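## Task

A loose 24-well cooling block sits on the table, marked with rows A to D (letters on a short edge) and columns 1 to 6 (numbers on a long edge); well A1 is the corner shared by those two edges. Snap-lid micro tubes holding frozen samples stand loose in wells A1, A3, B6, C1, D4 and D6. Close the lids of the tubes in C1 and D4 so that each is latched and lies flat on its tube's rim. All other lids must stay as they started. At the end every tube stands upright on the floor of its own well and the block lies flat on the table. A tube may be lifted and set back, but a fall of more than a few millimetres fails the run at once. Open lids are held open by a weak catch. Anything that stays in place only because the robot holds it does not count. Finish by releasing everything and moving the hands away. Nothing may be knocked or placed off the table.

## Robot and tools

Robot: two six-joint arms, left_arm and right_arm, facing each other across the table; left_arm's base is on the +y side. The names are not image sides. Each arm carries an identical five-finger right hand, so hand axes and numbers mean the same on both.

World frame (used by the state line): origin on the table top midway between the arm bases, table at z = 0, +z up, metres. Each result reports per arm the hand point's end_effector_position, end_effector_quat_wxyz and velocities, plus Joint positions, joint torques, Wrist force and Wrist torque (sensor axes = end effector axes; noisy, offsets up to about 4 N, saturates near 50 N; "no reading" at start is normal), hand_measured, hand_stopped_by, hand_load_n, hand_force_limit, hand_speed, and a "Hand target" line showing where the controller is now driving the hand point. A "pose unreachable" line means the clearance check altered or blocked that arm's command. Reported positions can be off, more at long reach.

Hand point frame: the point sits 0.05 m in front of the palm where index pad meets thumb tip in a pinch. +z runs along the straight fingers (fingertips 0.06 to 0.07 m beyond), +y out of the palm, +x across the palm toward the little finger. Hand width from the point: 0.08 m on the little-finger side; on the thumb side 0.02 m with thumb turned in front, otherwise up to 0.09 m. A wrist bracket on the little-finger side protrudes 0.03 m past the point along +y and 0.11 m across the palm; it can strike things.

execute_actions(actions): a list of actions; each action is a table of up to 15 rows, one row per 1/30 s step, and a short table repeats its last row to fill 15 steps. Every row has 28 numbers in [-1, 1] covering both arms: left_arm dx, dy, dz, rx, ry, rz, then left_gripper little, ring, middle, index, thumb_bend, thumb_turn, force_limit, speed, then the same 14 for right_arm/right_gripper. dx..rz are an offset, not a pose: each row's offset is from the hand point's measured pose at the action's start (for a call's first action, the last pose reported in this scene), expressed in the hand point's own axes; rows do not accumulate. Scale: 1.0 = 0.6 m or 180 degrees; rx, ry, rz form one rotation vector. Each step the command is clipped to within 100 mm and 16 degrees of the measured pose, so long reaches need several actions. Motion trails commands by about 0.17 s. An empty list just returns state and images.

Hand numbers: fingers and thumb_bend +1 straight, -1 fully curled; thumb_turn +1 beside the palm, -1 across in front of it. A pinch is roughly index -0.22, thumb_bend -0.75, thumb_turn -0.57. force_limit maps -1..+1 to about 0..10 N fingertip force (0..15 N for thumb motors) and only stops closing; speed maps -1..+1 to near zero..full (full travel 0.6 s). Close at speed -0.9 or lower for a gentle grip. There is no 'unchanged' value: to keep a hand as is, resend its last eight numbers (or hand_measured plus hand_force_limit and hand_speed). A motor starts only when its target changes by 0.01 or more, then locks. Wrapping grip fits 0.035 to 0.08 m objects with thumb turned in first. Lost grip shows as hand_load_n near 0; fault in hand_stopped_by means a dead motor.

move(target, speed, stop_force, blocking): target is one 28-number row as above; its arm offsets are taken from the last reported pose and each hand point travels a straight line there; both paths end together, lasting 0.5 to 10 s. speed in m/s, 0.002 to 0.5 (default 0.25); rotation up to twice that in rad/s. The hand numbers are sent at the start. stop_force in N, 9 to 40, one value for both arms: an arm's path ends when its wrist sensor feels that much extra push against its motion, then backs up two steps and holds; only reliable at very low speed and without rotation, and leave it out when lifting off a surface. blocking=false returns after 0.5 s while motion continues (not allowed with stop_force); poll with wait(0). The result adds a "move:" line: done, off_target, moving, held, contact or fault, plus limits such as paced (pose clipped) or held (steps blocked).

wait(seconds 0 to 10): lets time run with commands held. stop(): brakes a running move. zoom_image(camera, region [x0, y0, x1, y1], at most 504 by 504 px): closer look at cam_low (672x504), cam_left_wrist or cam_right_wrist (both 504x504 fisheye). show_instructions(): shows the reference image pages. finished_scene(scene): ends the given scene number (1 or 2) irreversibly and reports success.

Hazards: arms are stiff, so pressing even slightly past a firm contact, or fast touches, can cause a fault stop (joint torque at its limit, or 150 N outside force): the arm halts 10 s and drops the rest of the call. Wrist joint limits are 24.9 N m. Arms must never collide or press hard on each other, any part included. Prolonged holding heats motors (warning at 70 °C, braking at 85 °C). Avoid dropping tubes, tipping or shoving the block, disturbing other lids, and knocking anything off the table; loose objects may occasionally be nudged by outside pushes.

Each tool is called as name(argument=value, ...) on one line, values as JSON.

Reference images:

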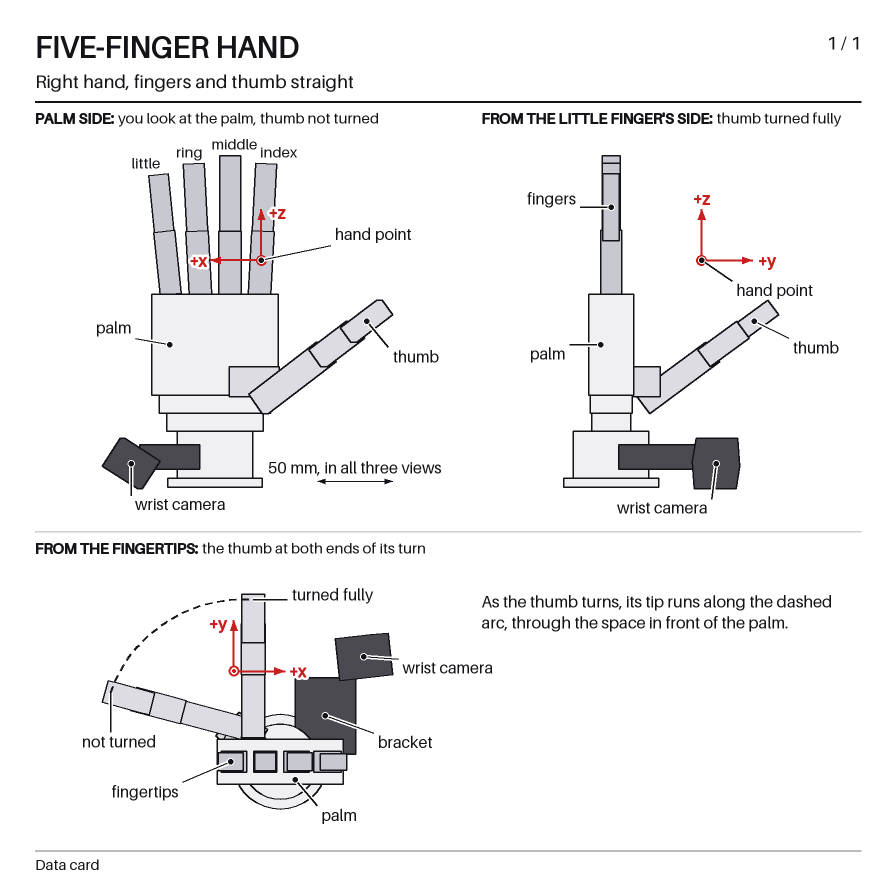

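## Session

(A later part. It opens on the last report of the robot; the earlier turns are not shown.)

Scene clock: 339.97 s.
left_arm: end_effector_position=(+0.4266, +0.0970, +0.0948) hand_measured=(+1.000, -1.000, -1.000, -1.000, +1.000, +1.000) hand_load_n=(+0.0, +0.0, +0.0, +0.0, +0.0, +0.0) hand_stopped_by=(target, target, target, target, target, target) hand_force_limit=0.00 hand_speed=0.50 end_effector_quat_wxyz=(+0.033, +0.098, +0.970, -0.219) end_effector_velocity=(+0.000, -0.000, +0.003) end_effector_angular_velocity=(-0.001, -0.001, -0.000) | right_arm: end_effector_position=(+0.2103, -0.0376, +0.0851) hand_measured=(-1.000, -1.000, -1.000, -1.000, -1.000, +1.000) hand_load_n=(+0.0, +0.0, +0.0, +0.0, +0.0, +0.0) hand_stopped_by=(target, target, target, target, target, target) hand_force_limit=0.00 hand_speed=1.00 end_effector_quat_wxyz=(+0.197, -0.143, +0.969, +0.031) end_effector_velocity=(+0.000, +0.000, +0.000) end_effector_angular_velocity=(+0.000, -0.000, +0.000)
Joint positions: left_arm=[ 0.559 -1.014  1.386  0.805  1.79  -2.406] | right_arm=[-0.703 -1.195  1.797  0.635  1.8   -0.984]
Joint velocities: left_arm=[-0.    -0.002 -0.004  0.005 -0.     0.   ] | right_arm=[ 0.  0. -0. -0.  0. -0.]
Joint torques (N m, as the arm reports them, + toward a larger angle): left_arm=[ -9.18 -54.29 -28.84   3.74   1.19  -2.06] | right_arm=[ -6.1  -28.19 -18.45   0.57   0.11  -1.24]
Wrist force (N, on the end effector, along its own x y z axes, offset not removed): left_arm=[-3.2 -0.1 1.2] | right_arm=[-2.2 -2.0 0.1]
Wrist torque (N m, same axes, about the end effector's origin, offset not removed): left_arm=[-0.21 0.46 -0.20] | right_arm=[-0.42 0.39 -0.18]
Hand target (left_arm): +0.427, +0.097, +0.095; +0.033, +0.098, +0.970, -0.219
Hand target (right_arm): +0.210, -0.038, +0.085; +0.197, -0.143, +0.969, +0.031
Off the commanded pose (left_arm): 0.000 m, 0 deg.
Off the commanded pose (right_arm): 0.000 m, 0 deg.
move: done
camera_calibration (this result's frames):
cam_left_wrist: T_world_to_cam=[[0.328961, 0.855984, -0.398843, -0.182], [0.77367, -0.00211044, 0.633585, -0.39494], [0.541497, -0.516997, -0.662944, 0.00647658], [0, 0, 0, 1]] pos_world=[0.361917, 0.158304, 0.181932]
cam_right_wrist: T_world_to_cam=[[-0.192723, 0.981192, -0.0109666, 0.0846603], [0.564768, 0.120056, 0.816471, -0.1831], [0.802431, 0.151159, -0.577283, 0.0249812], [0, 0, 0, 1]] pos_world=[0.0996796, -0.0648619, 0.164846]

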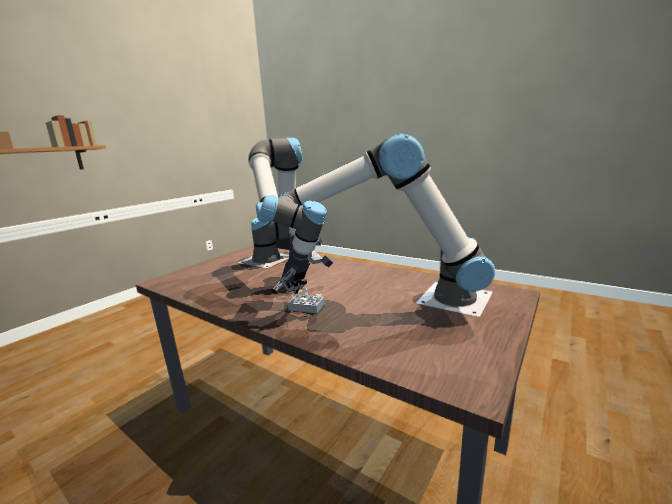

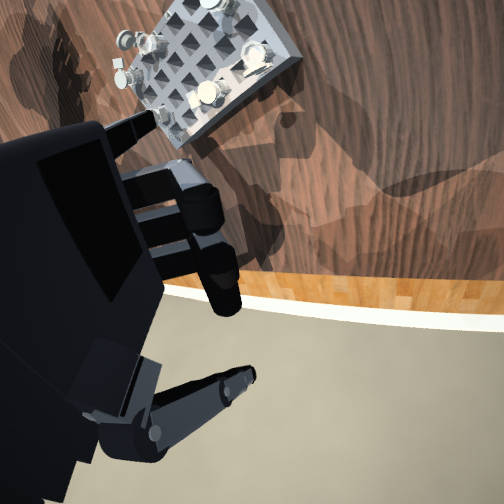

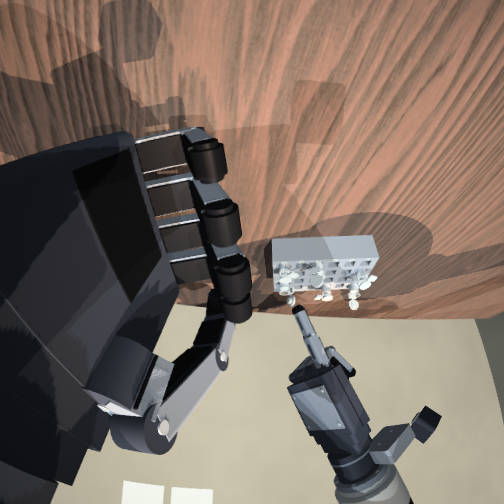

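move(target=[0.00054,-0.00923,0.00977,0,0,0, 1,-1,-1,-1,1,1,0,0.5, 0,0,0,0,0,0, -1,-1,-1,-1,-1,1,0,1], speed=0.005, stop_force=10)

zoom_image(camera="cam_right_wrist", region=[270, 275, 320, 325])

zoom_image(camera="cam_left_wrist", region=[130, 85, 200, 145])

Scene clock: 347.90 s.
left_arm: end_effector_position=(+0.4253, +0.0897, +0.0919) hand_measured=(+1.000, -1.000, -1.000, -1.000, +1.000, +1.000) hand_load_n=(+0.0, +0.0, +0.0, +0.0, +0.0, +0.0) hand_stopped_by=(target, target, target, target, target, target) hand_force_limit=0.00 hand_speed=0.50 end_effector_quat_wxyz=(+0.033, +0.098, +0.970, -0.219) end_effector_velocity=(-0.000, -0.001, -0.001) end_effector_angular_velocity=(+0.002, -0.000, +0.000) | right_arm: end_effector_position=(+0.2103, -0.0376, +0.0851) hand_measured=(-1.000, -1.000, -1.000, -1.000, -1.000, +1.000) hand_load_n=(+0.0, +0.0, +0.0, +0.0, +0.0, +0.0) hand_stopped_by=(target, target, target, target, target, target) hand_force_limit=0.00 hand_speed=1.00 end_effector_quat_wxyz=(+0.197, -0.143, +0.969, +0.031) end_effector_velocity=(+0.000, -0.000, +0.000) end_effector_angular_velocity=(+0.000, -0.001, -0.001)
Joint positions: left_arm=[ 0.549 -1.002  1.375  0.803  1.786 -2.415] | right_arm=[-0.703 -1.195  1.797  0.635  1.8   -0.984]
Joint velocities: left_arm=[-0.002  0.002 -0.001  0.001 -0.002 -0.001] | right_arm=[-0.    -0.    -0.    -0.     0.001  0.001]
Joint torques (N m, as the arm reports them, + toward a larger angle): left_arm=[-14.48 -33.   -27.06   0.01  -2.11  -2.52] | right_arm=[ -6.1  -28.04 -19.09   0.67   0.15  -1.28]
Wrist force (N, on the end effector, along its own x y z axes, offset not removed): left_arm=[2.0 -2.4 0.6] | right_arm=[-2.0 -0.8 -1.7]
Wrist torque (N m, same axes, about the end effector's origin, offset not removed): left_arm=[-0.44 -0.26 0.07] | right_arm=[-0.09 0.38 -0.15]
Hand target (left_arm): +0.425, +0.090, +0.092; +0.033, +0.098, +0.970, -0.219
Hand target (right_arm): +0.210, -0.038, +0.085; +0.197, -0.143, +0.969, +0.031
Off the commanded pose (left_arm): 0.000 m, 0 deg.
Off the commanded pose (right_arm): 0.000 m, 0 deg.
move: done
camera_calibration (this result's frames):
cam_left_wrist: T_world_to_cam=[[0.328959, 0.855975, -0.398863, -0.176539], [0.773678, -0.00210065, 0.633576, -0.39208], [0.541487, -0.517012, -0.66294, 0.00150029], [0, 0, 0, 1]] pos_world=[0.360605, 0.151065, 0.178992]
cam_right_wrist: T_world_to_cam=[[-0.192723, 0.981192, -0.0109669, 0.0846604], [0.564768, 0.120056, 0.81647, -0.1831], [0.802431, 0.151159, -0.577283, 0.0249812], [0, 0, 0, 1]] pos_world=[0.0996796, -0.0648619, 0.164846]

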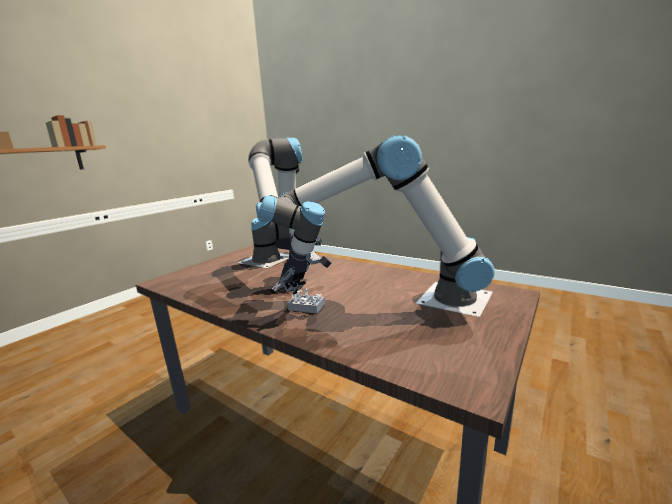

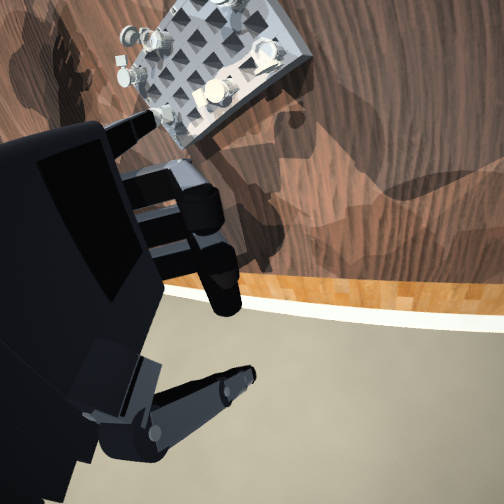

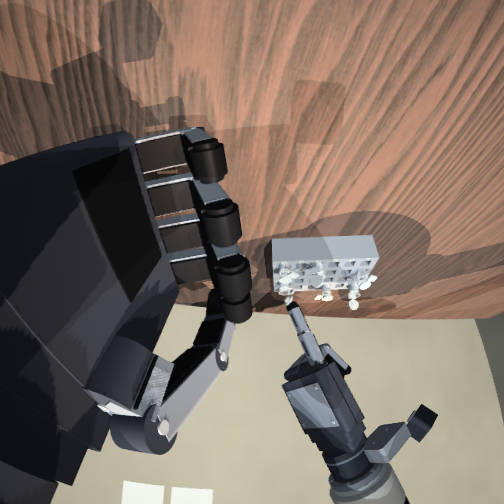

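Region (270, 275, 320, 325) of cam_right_wrist's 504x504 image, scaled by 10.080, with more detail than that image has.

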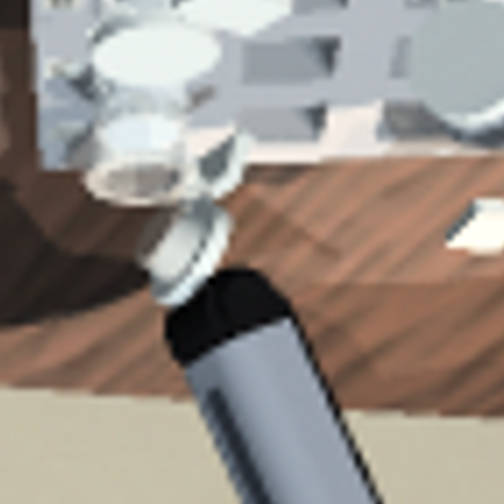

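Region (130, 85, 200, 145) of cam_left_wrist's 504x504 image, scaled by 7.200, with more detail than that image has; it fills the top 432 rows of this view, and the rest is white.

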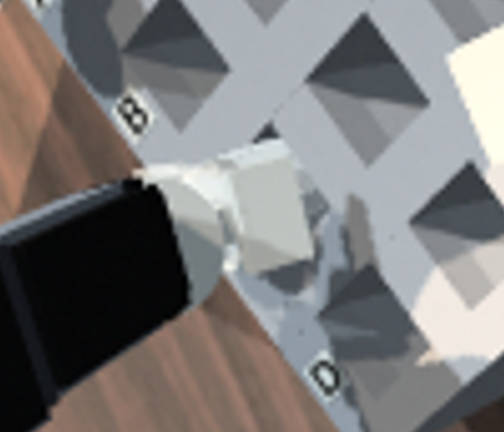

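move(target=[0.00098,-0.01125,0.01529,0,0,0, 1,-1,-1,-1,1,1,0,0.5, 0,0,0,0,0,0, -1,-1,-1,-1,-1,1,0,1], speed=0.01, stop_force=10)

zoom_image(camera="cam_right_wrist", region=[265, 275, 315, 325])

zoom_image(camera="cam_left_wrist", region=[130, 85, 200, 145])

Scene clock: 354.77 s.
left_arm: end_effector_position=(+0.4235, +0.0802, +0.0865) hand_measured=(+1.000, -1.000, -1.000, -1.000, +1.000, +1.000) hand_load_n=(+0.0, +0.0, +0.0, +0.0, +0.0, +0.0) hand_stopped_by=(target, target, target, target, target, target) hand_force_limit=0.00 hand_speed=0.50 end_effector_quat_wxyz=(+0.033, +0.098, +0.970, -0.219) end_effector_velocity=(-0.001, -0.002, -0.001) end_effector_angular_velocity=(+0.002, +0.002, -0.001) | right_arm: end_effector_position=(+0.2103, -0.0376, +0.0851) hand_measured=(-1.000, -1.000, -1.000, -1.000, -1.000, +1.000) hand_load_n=(+0.0, +0.0, +0.0, +0.0, +0.0, +0.0) hand_stopped_by=(target, target, target, target, target, target) hand_force_limit=0.00 hand_speed=1.00 end_effector_quat_wxyz=(+0.197, -0.143, +0.969, +0.031) end_effector_velocity=(+0.000, -0.000, +0.000) end_effector_angular_velocity=(+0.000, -0.000, -0.000)
Joint positions: left_arm=[ 0.536 -0.986  1.363  0.796  1.781 -2.428] | right_arm=[-0.703 -1.195  1.797  0.635  1.8   -0.984]
Joint velocities: left_arm=[-0.003  0.004 -0.003  0.001  0.    -0.003] | right_arm=[-0.001 -0.001  0.     0.    -0.    -0.   ]
Joint torques (N m, as the arm reports them, + toward a larger angle): left_arm=[-16.22 -36.   -27.5   -0.14  -2.04  -1.82] | right_arm=[ -6.51 -27.46 -18.86   0.62   0.04  -1.24]
Wrist force (N, on the end effector, along its own x y z axes, offset not removed): left_arm=[-1.4 -1.6 -0.4] | right_arm=[-0.9 -2.0 0.1]
Wrist torque (N m, same axes, about the end effector's origin, offset not removed): left_arm=[-0.11 0.24 -0.01] | right_arm=[-0.46 0.21 -0.19]
Hand target (left_arm): +0.423, +0.080, +0.086; +0.033, +0.098, +0.970, -0.219
Hand target (right_arm): +0.210, -0.038, +0.085; +0.197, -0.143, +0.969, +0.031
Off the commanded pose (left_arm): 0.000 m, 0 deg.
Off the commanded pose (right_arm): 0.000 m, 0 deg.
move: done
camera_calibration (this result's frames):
cam_left_wrist: T_world_to_cam=[[0.328958, 0.855962, -0.398895, -0.169907], [0.773687, -0.00208512, 0.633564, -0.387367], [0.541475, -0.517035, -0.662932, -0.00606217], [0, 0, 0, 1]] pos_world=[0.358876, 0.141492, 0.173628]
cam_right_wrist: T_world_to_cam=[[-0.192723, 0.981192, -0.0109667, 0.0846604], [0.564767, 0.120056, 0.816471, -0.183101], [0.802431, 0.151159, -0.577283, 0.024981], [0, 0, 0, 1]] pos_world=[0.0996797, -0.0648619, 0.164846]

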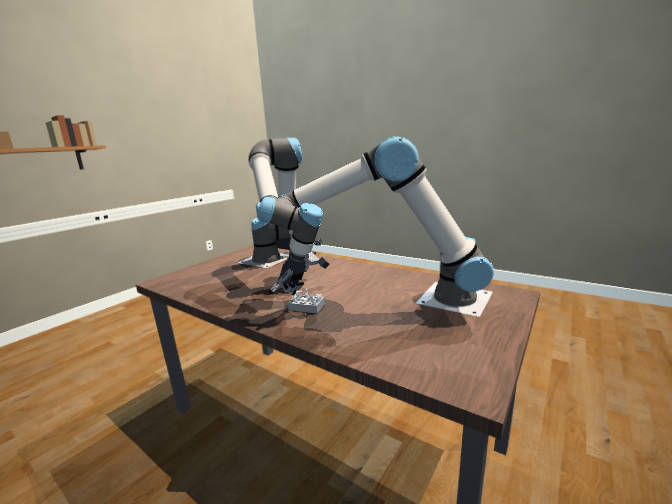

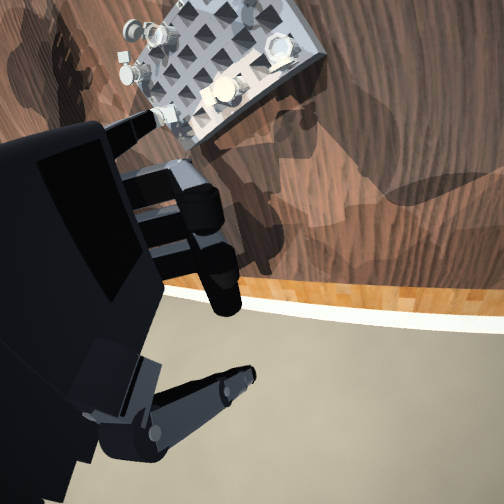

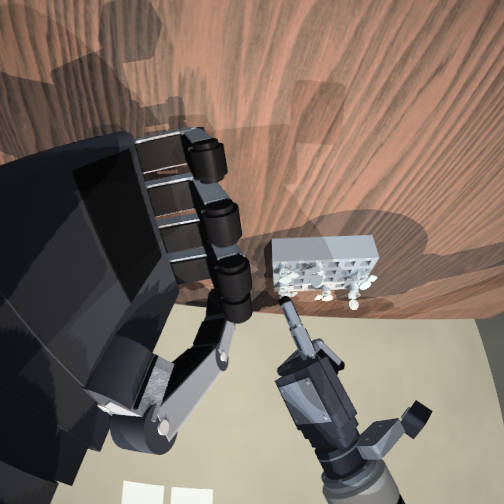

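Region (265, 275, 315, 325) of cam_right_wrist's 504x504 image, scaled by 10.080, with more detail than that image has.

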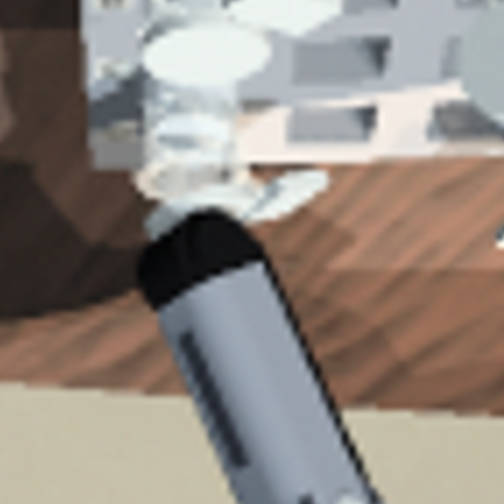

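Region (130, 85, 200, 145) of cam_left_wrist's 504x504 image, scaled by 7.200, with more detail than that image has; it fills the top 432 rows of this view, and the rest is white.

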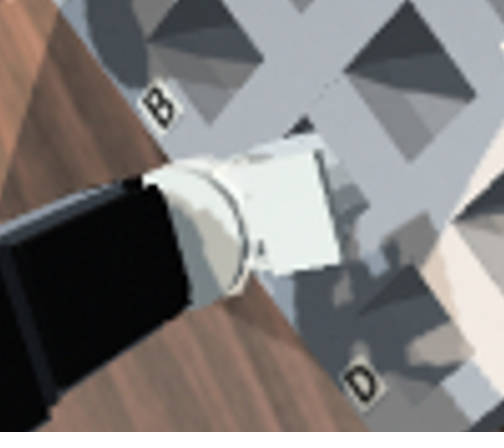

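execute_actions(actions=[])

Scene clock: 361.43 s.
left_arm: end_effector_position=(+0.4235, +0.0799, +0.0864) hand_measured=(+1.000, -1.000, -1.000, -1.000, +1.000, +1.000) hand_load_n=(+0.0, +0.0, +0.0, +0.0, +0.0, +0.0) hand_stopped_by=(target, target, target, target, target, target) hand_force_limit=0.00 hand_speed=0.50 end_effector_quat_wxyz=(+0.033, +0.098, +0.970, -0.219) end_effector_velocity=(+0.000, -0.001, +0.000) end_effector_angular_velocity=(-0.002, -0.000, -0.000) | right_arm: end_effector_position=(+0.2103, -0.0376, +0.0851) hand_measured=(-1.000, -1.000, -1.000, -1.000, -1.000, +1.000) hand_load_n=(+0.0, +0.0, +0.0, +0.0, +0.0, +0.0) hand_stopped_by=(target, target, target, target, target, target) hand_force_limit=0.00 hand_speed=1.00 end_effector_quat_wxyz=(+0.197, -0.143, +0.969, +0.031) end_effector_velocity=(-0.000, -0.000, -0.000) end_effector_angular_velocity=(-0.001, +0.000, +0.001)
Joint positions: left_arm=[ 0.536 -0.986  1.362  0.796  1.781 -2.428] | right_arm=[-0.703 -1.195  1.797  0.635  1.8   -0.984]
Joint velocities: left_arm=[-0.    -0.    -0.001 -0.     0.001 -0.   ] | right_arm=[ 0.001 -0.     0.001 -0.     0.    -0.   ]
Joint torques (N m, as the arm reports them, + toward a larger angle): left_arm=[-15.23 -33.42 -29.36  -0.03  -2.1   -1.93] | right_arm=[ -6.7  -27.43 -19.04   0.66  -0.03  -1.34]
Wrist force (N, on the end effector, along its own x y z axes, offset not removed): left_arm=[-1.9 -1.4 1.3] | right_arm=[-1.0 -2.0 -0.2]
Wrist torque (N m, same axes, about the end effector's origin, offset not removed): left_arm=[-0.40 0.36 -0.36] | right_arm=[-0.49 0.16 -0.20]
Hand target (left_arm): +0.423, +0.080, +0.086; +0.033, +0.098, +0.970, -0.219
Hand target (right_arm): +0.210, -0.038, +0.085; +0.197, -0.143, +0.969, +0.031
Off the commanded pose (left_arm): 0.000 m, 0 deg.
Off the commanded pose (right_arm): 0.000 m, 0 deg.
camera_calibration (this result's frames):
cam_left_wrist: T_world_to_cam=[[0.328952, 0.855966, -0.39889, -0.169727], [0.773688, -0.0020843, 0.633563, -0.387241], [0.541477, -0.517029, -0.662936, -0.00626974], [0, 0, 0, 1]] pos_world=[0.358831, 0.141232, 0.173483]
cam_right_wrist: T_world_to_cam=[[-0.192723, 0.981192, -0.0109667, 0.0846604], [0.564768, 0.120056, 0.816471, -0.183101], [0.802431, 0.151159, -0.577283, 0.0249812], [0, 0, 0, 1]] pos_world=[0.0996796, -0.0648619, 0.164846]

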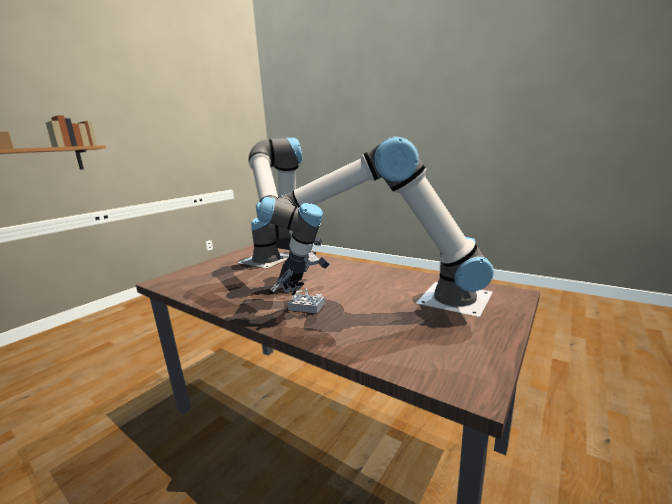

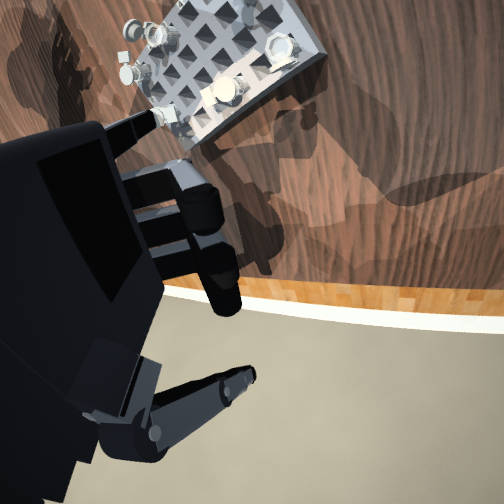

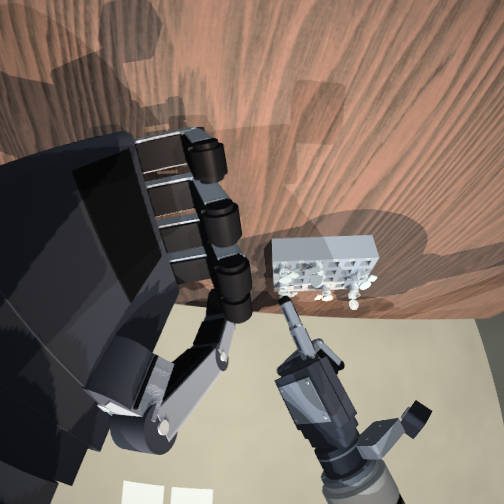

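zoom_image(camera="cam_left_wrist", region=[110, 70, 220, 160])

zoom_image(camera="cam_right_wrist", region=[260, 260, 330, 320])

Region (110, 70, 220, 160) of cam_left_wrist's 504x504 image, scaled by 4.582, with more detail than that image has; it fills the top 412 rows of this view, and the rest is white.

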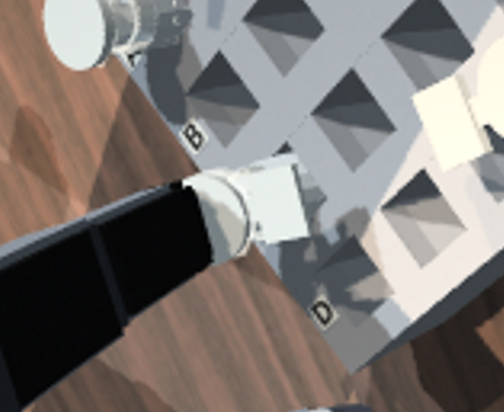

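Region (260, 260, 330, 320) of cam_right_wrist's 504x504 image, scaled by 7.200, with more detail than that image has; it fills the top 432 rows of this view, and the rest is white.

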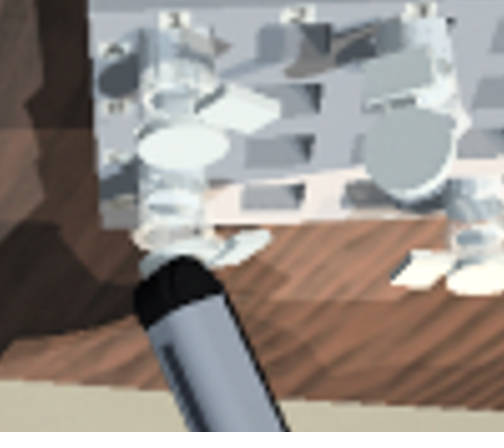

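move(target=[0.00108,0.0042,0.009,0,0,0, 1,-1,-1,-1,1,1,0,0.5, 0,0,0,0,0,0, -1,-1,-1,-1,-1,1,0,1], speed=0.003, stop_force=12)

Scene clock: 368.30 s.
left_arm: end_effector_position=(+0.4235, +0.0799, +0.0819) hand_measured=(+1.000, -1.000, -1.000, -1.000, +1.000, +1.000) hand_load_n=(+1.0, +0.0, +0.0, +0.0, +0.0, +0.0) hand_stopped_by=(target, target, target, target, target, target) hand_force_limit=0.00 hand_speed=0.50 end_effector_quat_wxyz=(+0.033, +0.098, +0.970, -0.219) end_effector_velocity=(-0.001, +0.002, -0.000) end_effector_angular_velocity=(+0.006, +0.003, +0.000) | right_arm: end_effector_position=(+0.2103, -0.0376, +0.0851) hand_measured=(-1.000, -1.000, -1.000, -1.000, -1.000, +1.000) hand_load_n=(+0.0, +0.0, +0.0, +0.0, +0.0, +0.0) hand_stopped_by=(target, target, target, target, target, target) hand_force_limit=0.00 hand_speed=1.00 end_effector_quat_wxyz=(+0.197, -0.143, +0.969, +0.031) end_effector_velocity=(+0.001, -0.000, +0.000) end_effector_angular_velocity=(-0.000, -0.000, -0.001)
Joint positions: left_arm=[ 0.536 -0.982  1.368  0.787  1.781 -2.428] | right_arm=[-0.703 -1.195  1.797  0.635  1.8   -0.984]
Joint velocities: left_arm=[ 0.    -0.     0.001  0.006 -0.001  0.   ] | right_arm=[-0.001 -0.     0.     0.     0.    -0.001]
Joint torques (N m, as the arm reports them, + toward a larger angle): left_arm=[-13.87 -37.89 -20.88   3.45  -1.84  -1.49] | right_arm=[ -5.66 -27.3  -18.9    0.64   0.02  -1.28]
Wrist force (N, on the end effector, along its own x y z axes, offset not removed): left_arm=[0.5 -11.0 -14.3] | right_arm=[-2.2 -1.6 -0.7]
Wrist torque (N m, same axes, about the end effector's origin, offset not removed): left_arm=[0.76 0.62 -0.63] | right_arm=[-0.27 0.37 -0.22]
Hand target (left_arm): +0.423, +0.080, +0.082; +0.033, +0.098, +0.970, -0.219
Hand target (right_arm): +0.210, -0.038, +0.085; +0.197, -0.143, +0.969, +0.031
Off the commanded pose (left_arm): 0.002 m, 0 deg.
Off the commanded pose (right_arm): 0.000 m, 0 deg.
move: contact (left_arm)
camera_calibration (this result's frames):
cam_left_wrist: T_world_to_cam=[[0.328954, 0.855964, -0.398893, -0.171515], [0.773685, -0.00208169, 0.633566, -0.384405], [0.54148, -0.517032, -0.662931, -0.00922877], [0, 0, 0, 1]] pos_world=[0.358826, 0.141239, 0.169012]
cam_right_wrist: T_world_to_cam=[[-0.192723, 0.981192, -0.0109666, 0.0846603], [0.564767, 0.120056, 0.816471, -0.183101], [0.802431, 0.151159, -0.577283, 0.0249811], [0, 0, 0, 1]] pos_world=[0.0996796, -0.0648619, 0.164846]

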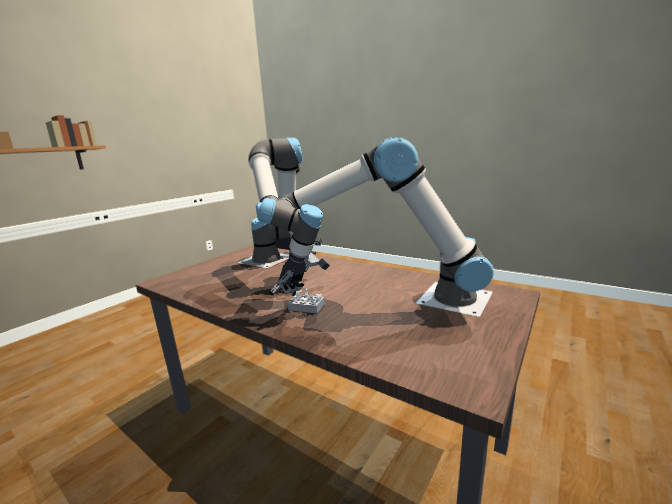

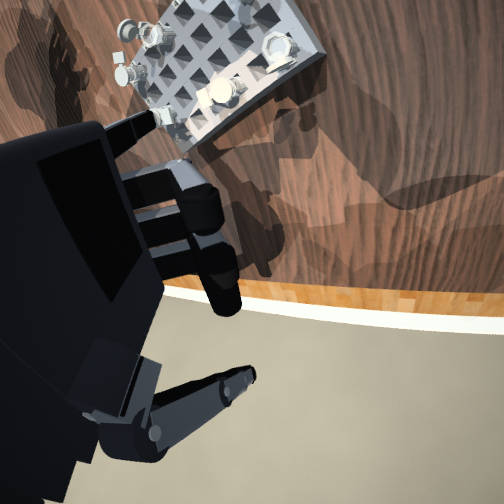

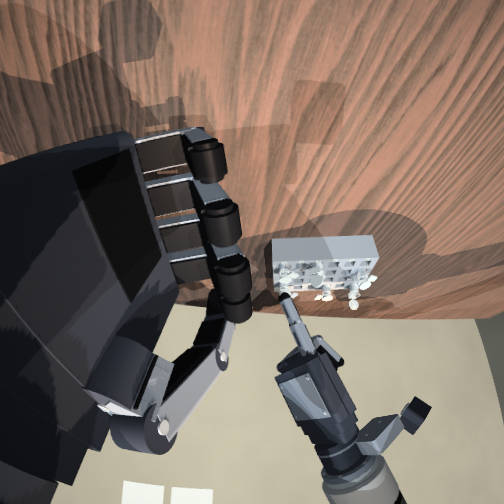

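zoom_image(camera="cam_right_wrist", region=[260, 260, 330, 320])

Region (260, 260, 330, 320) of cam_right_wrist's 504x504 image, scaled by 7.200, with more detail than that image has; it fills the top 432 rows of this view, and the rest is white.

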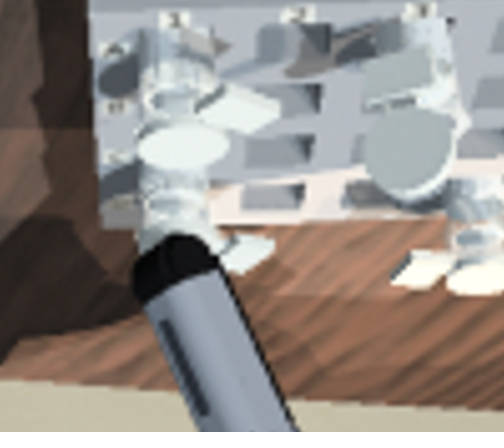

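move(target=[-0.0036,-0.014,-0.030,0,0,0, 1,-1,-1,-1,1,1,0,0.5, 0,0,0,0,0,0, -1,-1,-1,-1,-1,1,0,1], speed=0.03)

zoom_image(camera="cam_right_wrist", region=[260, 260, 330, 320])

zoom_image(camera="cam_left_wrist", region=[120, 60, 260, 170])

Scene clock: 373.87 s.
left_arm: end_effector_position=(+0.4235, +0.0799, +0.1016) hand_measured=(+1.000, -1.000, -1.000, -1.000, +1.000, +1.000) hand_load_n=(+0.0, +0.0, +0.0, +0.0, +0.0, +0.0) hand_stopped_by=(target, target, target, target, target, target) hand_force_limit=0.00 hand_speed=0.50 end_effector_quat_wxyz=(+0.033, +0.098, +0.970, -0.219) end_effector_velocity=(-0.000, -0.000, +0.002) end_effector_angular_velocity=(-0.001, +0.001, -0.001) | right_arm: end_effector_position=(+0.2103, -0.0376, +0.0851) hand_measured=(-1.000, -1.000, -1.000, -1.000, -1.000, +1.000) hand_load_n=(+0.0, +0.0, +0.0, +0.0, +0.0, +0.0) hand_stopped_by=(target, target, target, target, target, target) hand_force_limit=0.00 hand_speed=1.00 end_effector_quat_wxyz=(+0.197, -0.143, +0.969, +0.031) end_effector_velocity=(-0.000, +0.000, -0.000) end_effector_angular_velocity=(+0.000, +0.000, +0.000)
Joint positions: left_arm=[ 0.536 -0.998  1.342  0.83   1.781 -2.428] | right_arm=[-0.703 -1.195  1.797  0.635  1.8   -0.984]
Joint velocities: left_arm=[ 0.    -0.002 -0.003  0.004  0.002  0.   ] | right_arm=[-0.    -0.     0.    -0.    -0.001  0.   ]
Joint torques (N m, as the arm reports them, + toward a larger angle): left_arm=[-14.58 -55.42 -28.5    3.63  -2.06  -1.78] | right_arm=[ -6.35 -27.64 -18.99   0.72  -0.02  -1.33]
Wrist force (N, on the end effector, along its own x y z axes, offset not removed): left_arm=[-1.2 -1.6 2.7] | right_arm=[-0.6 -0.2 0.3]
Wrist torque (N m, same axes, about the end effector's origin, offset not removed): left_arm=[-0.44 0.05 -0.02] | right_arm=[-0.13 0.12 -0.08]
Hand target (left_arm): +0.423, +0.080, +0.102; +0.033, +0.098, +0.970, -0.219
Hand target (right_arm): +0.210, -0.038, +0.085; +0.197, -0.143, +0.969, +0.031
Off the commanded pose (left_arm): 0.000 m, 0 deg.
Off the commanded pose (right_arm): 0.000 m, 0 deg.
move: done
camera_calibration (this result's frames):
cam_left_wrist: T_world_to_cam=[[0.328952, 0.855964, -0.398894, -0.163638], [0.773672, -0.00206615, 0.633583, -0.396901], [0.5415, -0.517032, -0.662915, 0.00383187], [0, 0, 0, 1]] pos_world=[0.358825, 0.141229, 0.188735]
cam_right_wrist: T_world_to_cam=[[-0.192723, 0.981192, -0.0109666, 0.0846604], [0.564767, 0.120056, 0.816471, -0.183101], [0.802431, 0.151159, -0.577283, 0.0249811], [0, 0, 0, 1]] pos_world=[0.0996796, -0.0648619, 0.164846]

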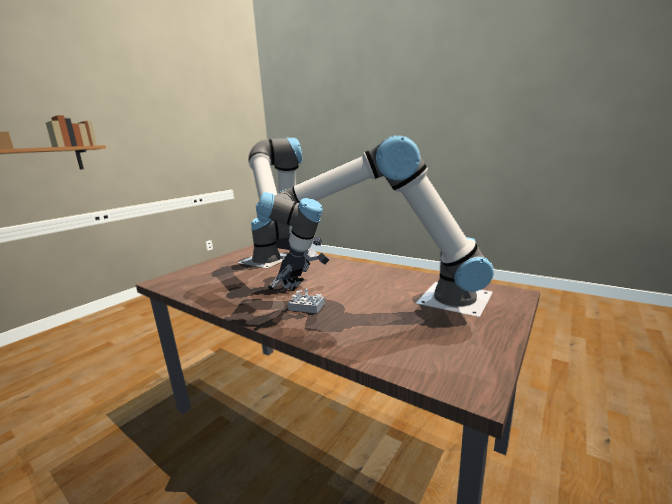

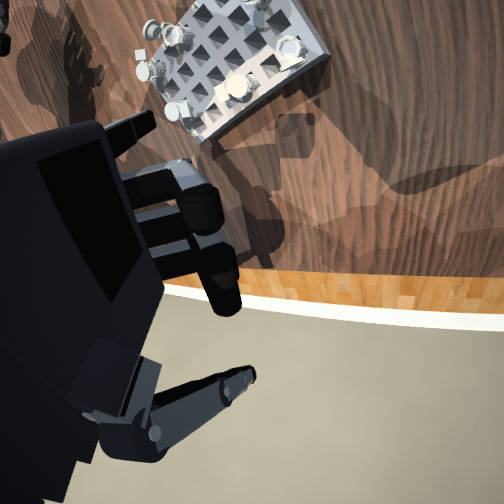

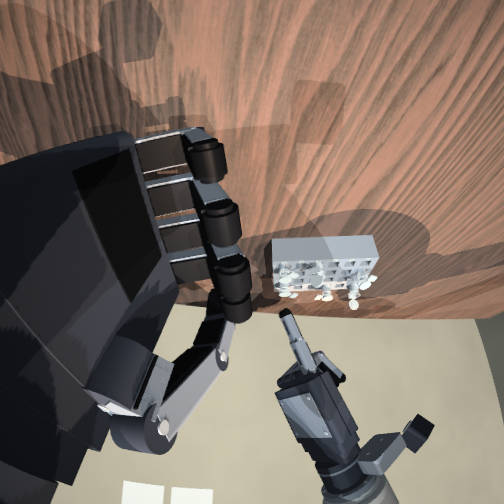

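Region (260, 260, 330, 320) of cam_right_wrist's 504x504 image, scaled by 7.200, with more detail than that image has; it fills the top 432 rows of this view, and the rest is white.

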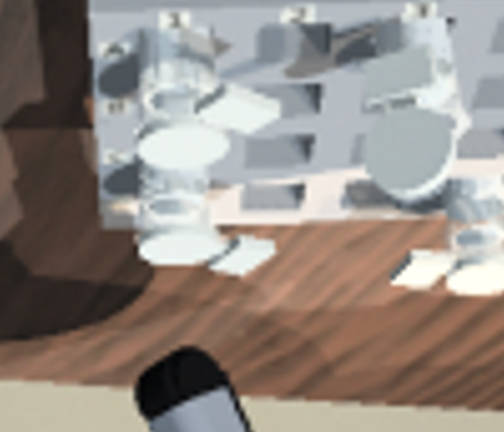

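Region (120, 60, 260, 170) of cam_left_wrist's 504x504 image, scaled by 3.600, with more detail than that image has; it fills the top 396 rows of this view, and the rest is white.

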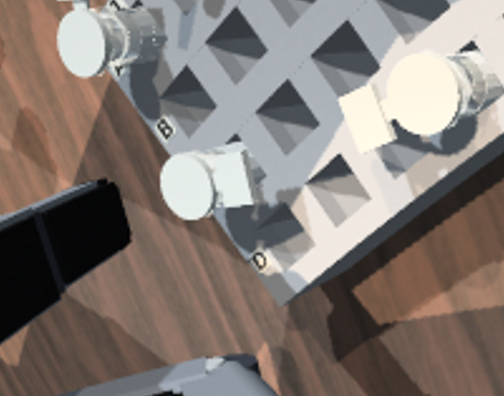

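zoom_image(camera="cam_right_wrist", region=[272, 278, 304, 304])

zoom_image(camera="cam_low", region=[278, 280, 334, 322])

Region (272, 278, 304, 304) of cam_right_wrist's 504x504 image, scaled by 15.750, with more detail than that image has; it fills the top 410 rows of this view, and the rest is white.

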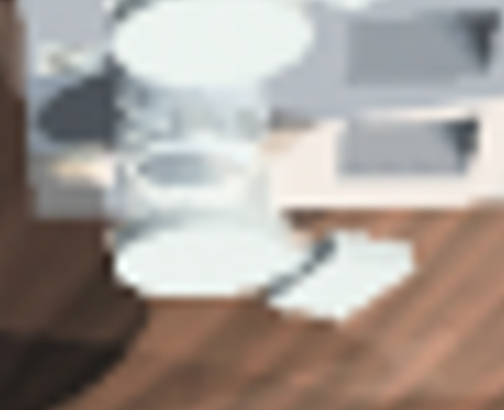

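Region (278, 280, 334, 322) of cam_low's 672x504 image, scaled by 9.000, with more detail than that image has; it fills the top 378 rows of this view, and the rest is white.

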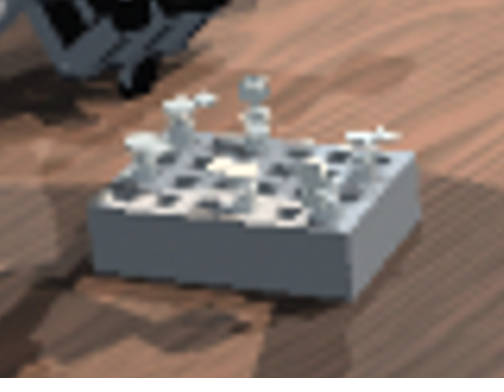

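zoom_image(camera="cam_right_wrist", region=[272, 262, 344, 306])

zoom_image(camera="cam_left_wrist", region=[155, 90, 205, 130])

Region (272, 262, 344, 306) of cam_right_wrist's 504x504 image, scaled by 7.000, with more detail than that image has.

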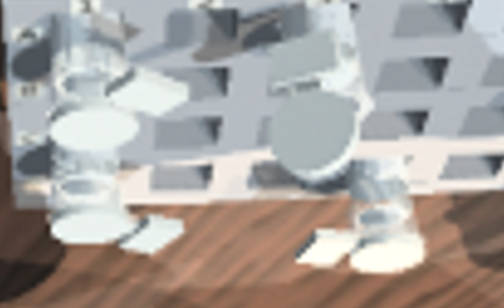

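Region (155, 90, 205, 130) of cam_left_wrist's 504x504 image, scaled by 10.080, with more detail than that image has; it fills the top 403 rows of this view, and the rest is white.

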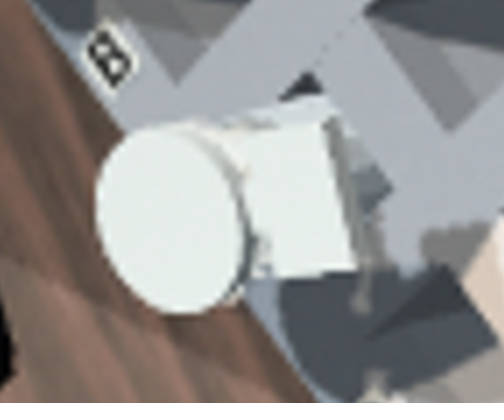

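move(target=[0.1133,0.1733,-0.3708,0,0,0, 1,-1,-1,-1,1,1,0,0.5, -0.0119,-0.2385,-0.2129,0,0,0, -1,-1,-1,-1,-1,1,0,1], speed=0.25)

Scene clock: 388.13 s.
left_arm: end_effector_position=(+0.3737, +0.2799, +0.2512) hand_measured=(+1.000, -1.000, -1.000, -1.000, +1.000, +1.000) hand_load_n=(+0.0, +0.0, +0.0, +0.0, +0.0, +0.0) hand_stopped_by=(target, target, target, target, target, target) hand_force_limit=0.00 hand_speed=0.50 end_effector_quat_wxyz=(+0.033, +0.098, +0.970, -0.219) end_effector_velocity=(-0.001, +0.002, +0.001) end_effector_angular_velocity=(-0.000, +0.001, -0.000) | right_arm: end_effector_position=(+0.2106, -0.1872, +0.2046) hand_measured=(-1.000, -1.000, -1.000, -1.000, -1.000, +1.000) hand_load_n=(+0.0, +0.0, +0.0, +0.0, +0.0, +0.0) hand_stopped_by=(target, target, target, target, target, target) hand_force_limit=0.00 hand_speed=1.00 end_effector_quat_wxyz=(+0.197, -0.143, +0.969, +0.031) end_effector_velocity=(+0.001, -0.002, +0.001) end_effector_angular_velocity=(+0.000, +0.001, -0.000)
Joint positions: left_arm=[ 0.728 -1.458  1.59   1.086  1.851 -2.244] | right_arm=[-1.062 -1.678  2.001  0.858  1.671 -1.324]
Joint velocities: left_arm=[ 0.003 -0.003  0.     0.005  0.003  0.003] | right_arm=[-0.011 -0.005  0.002  0.004 -0.005 -0.01 ]
Joint torques (N m, as the arm reports them, + toward a larger angle): left_arm=[ 17.56 -33.28 -24.94   3.84   3.24   1.59] | right_arm=[ -8.07 -21.45 -10.65   3.35  -1.49  -1.46]
Wrist force (N, on the end effector, along its own x y z axes, offset not removed): left_arm=[-0.3 -1.0 0.2] | right_arm=[-1.3 -2.2 0.4]
Wrist torque (N m, same axes, about the end effector's origin, offset not removed): left_arm=[-0.21 0.08 0.00] | right_arm=[-0.46 0.23 -0.18]
Hand target (left_arm): +0.374, +0.280, +0.251; +0.034, +0.098, +0.970, -0.219
Hand target (right_arm): +0.211, -0.187, +0.205; +0.197, -0.143, +0.969, +0.031
Off the commanded pose (left_arm): 0.000 m, 0 deg.
Off the commanded pose (right_arm): 0.001 m, 0 deg.
move: done
camera_calibration (this result's frames):
cam_left_wrist: T_world_to_cam=[[0.328996, 0.856161, -0.398435, -0.259026], [0.773599, -0.00237583, 0.633672, -0.452602], [0.541578, -0.516704, -0.663106, 0.2333], [0, 0, 0, 1]] pos_world=[0.309001, 0.341239, 0.338298]
cam_right_wrist: T_world_to_cam=[[-0.192494, 0.981239, -0.010789, 0.232768], [0.56528, 0.119867, 0.816143, -0.262921], [0.802125, 0.151004, -0.577749, 0.116529], [0, 0, 0, 1]] pos_world=[0.0999598, -0.214482, 0.284417]

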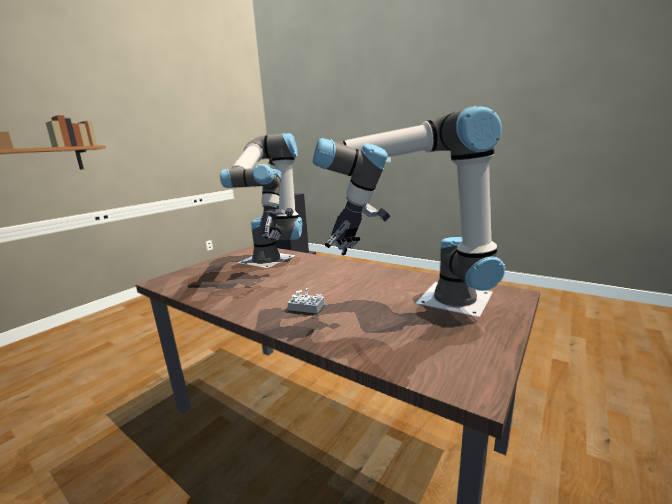

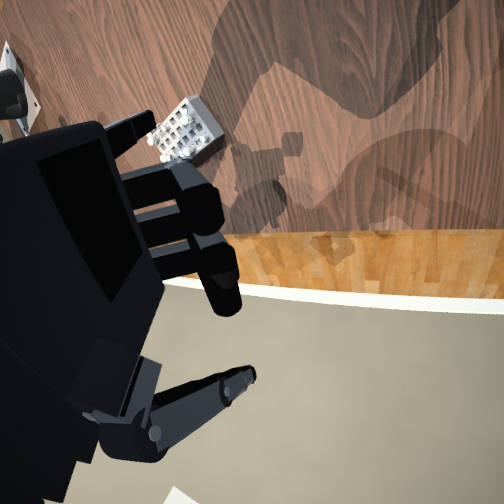

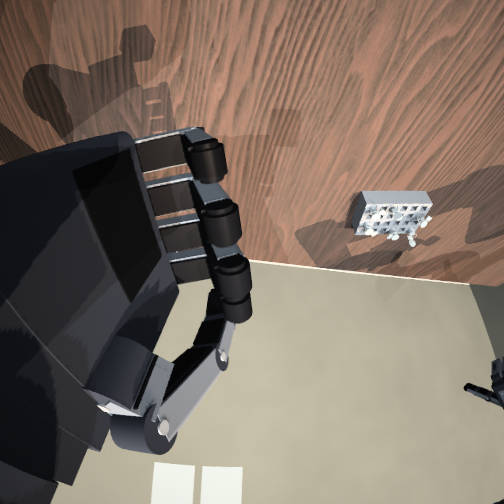

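zoom_image(camera="cam_right_wrist", region=[345, 180, 445, 255])

zoom_image(camera="cam_low", region=[278, 280, 334, 322])

Region (345, 180, 445, 255) of cam_right_wrist's 504x504 image, scaled by 5.040, with more detail than that image has; it fills the top 378 rows of this view, and the rest is white.

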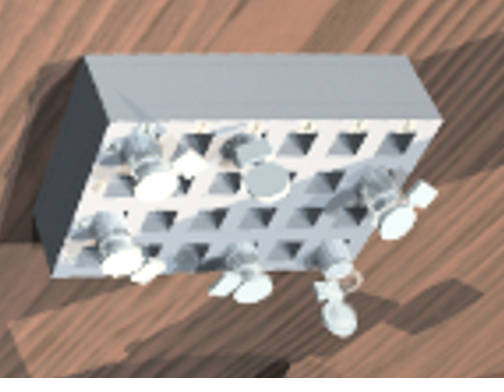

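Region (278, 280, 334, 322) of cam_low's 672x504 image, scaled by 9.000, with more detail than that image has; it fills the top 378 rows of this view, and the rest is white.

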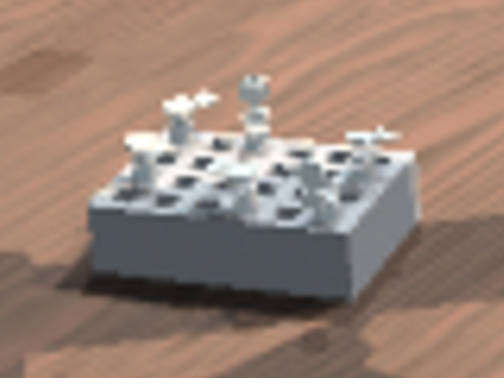

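finished_scene(scene=1)

The scene is finished: the task was done.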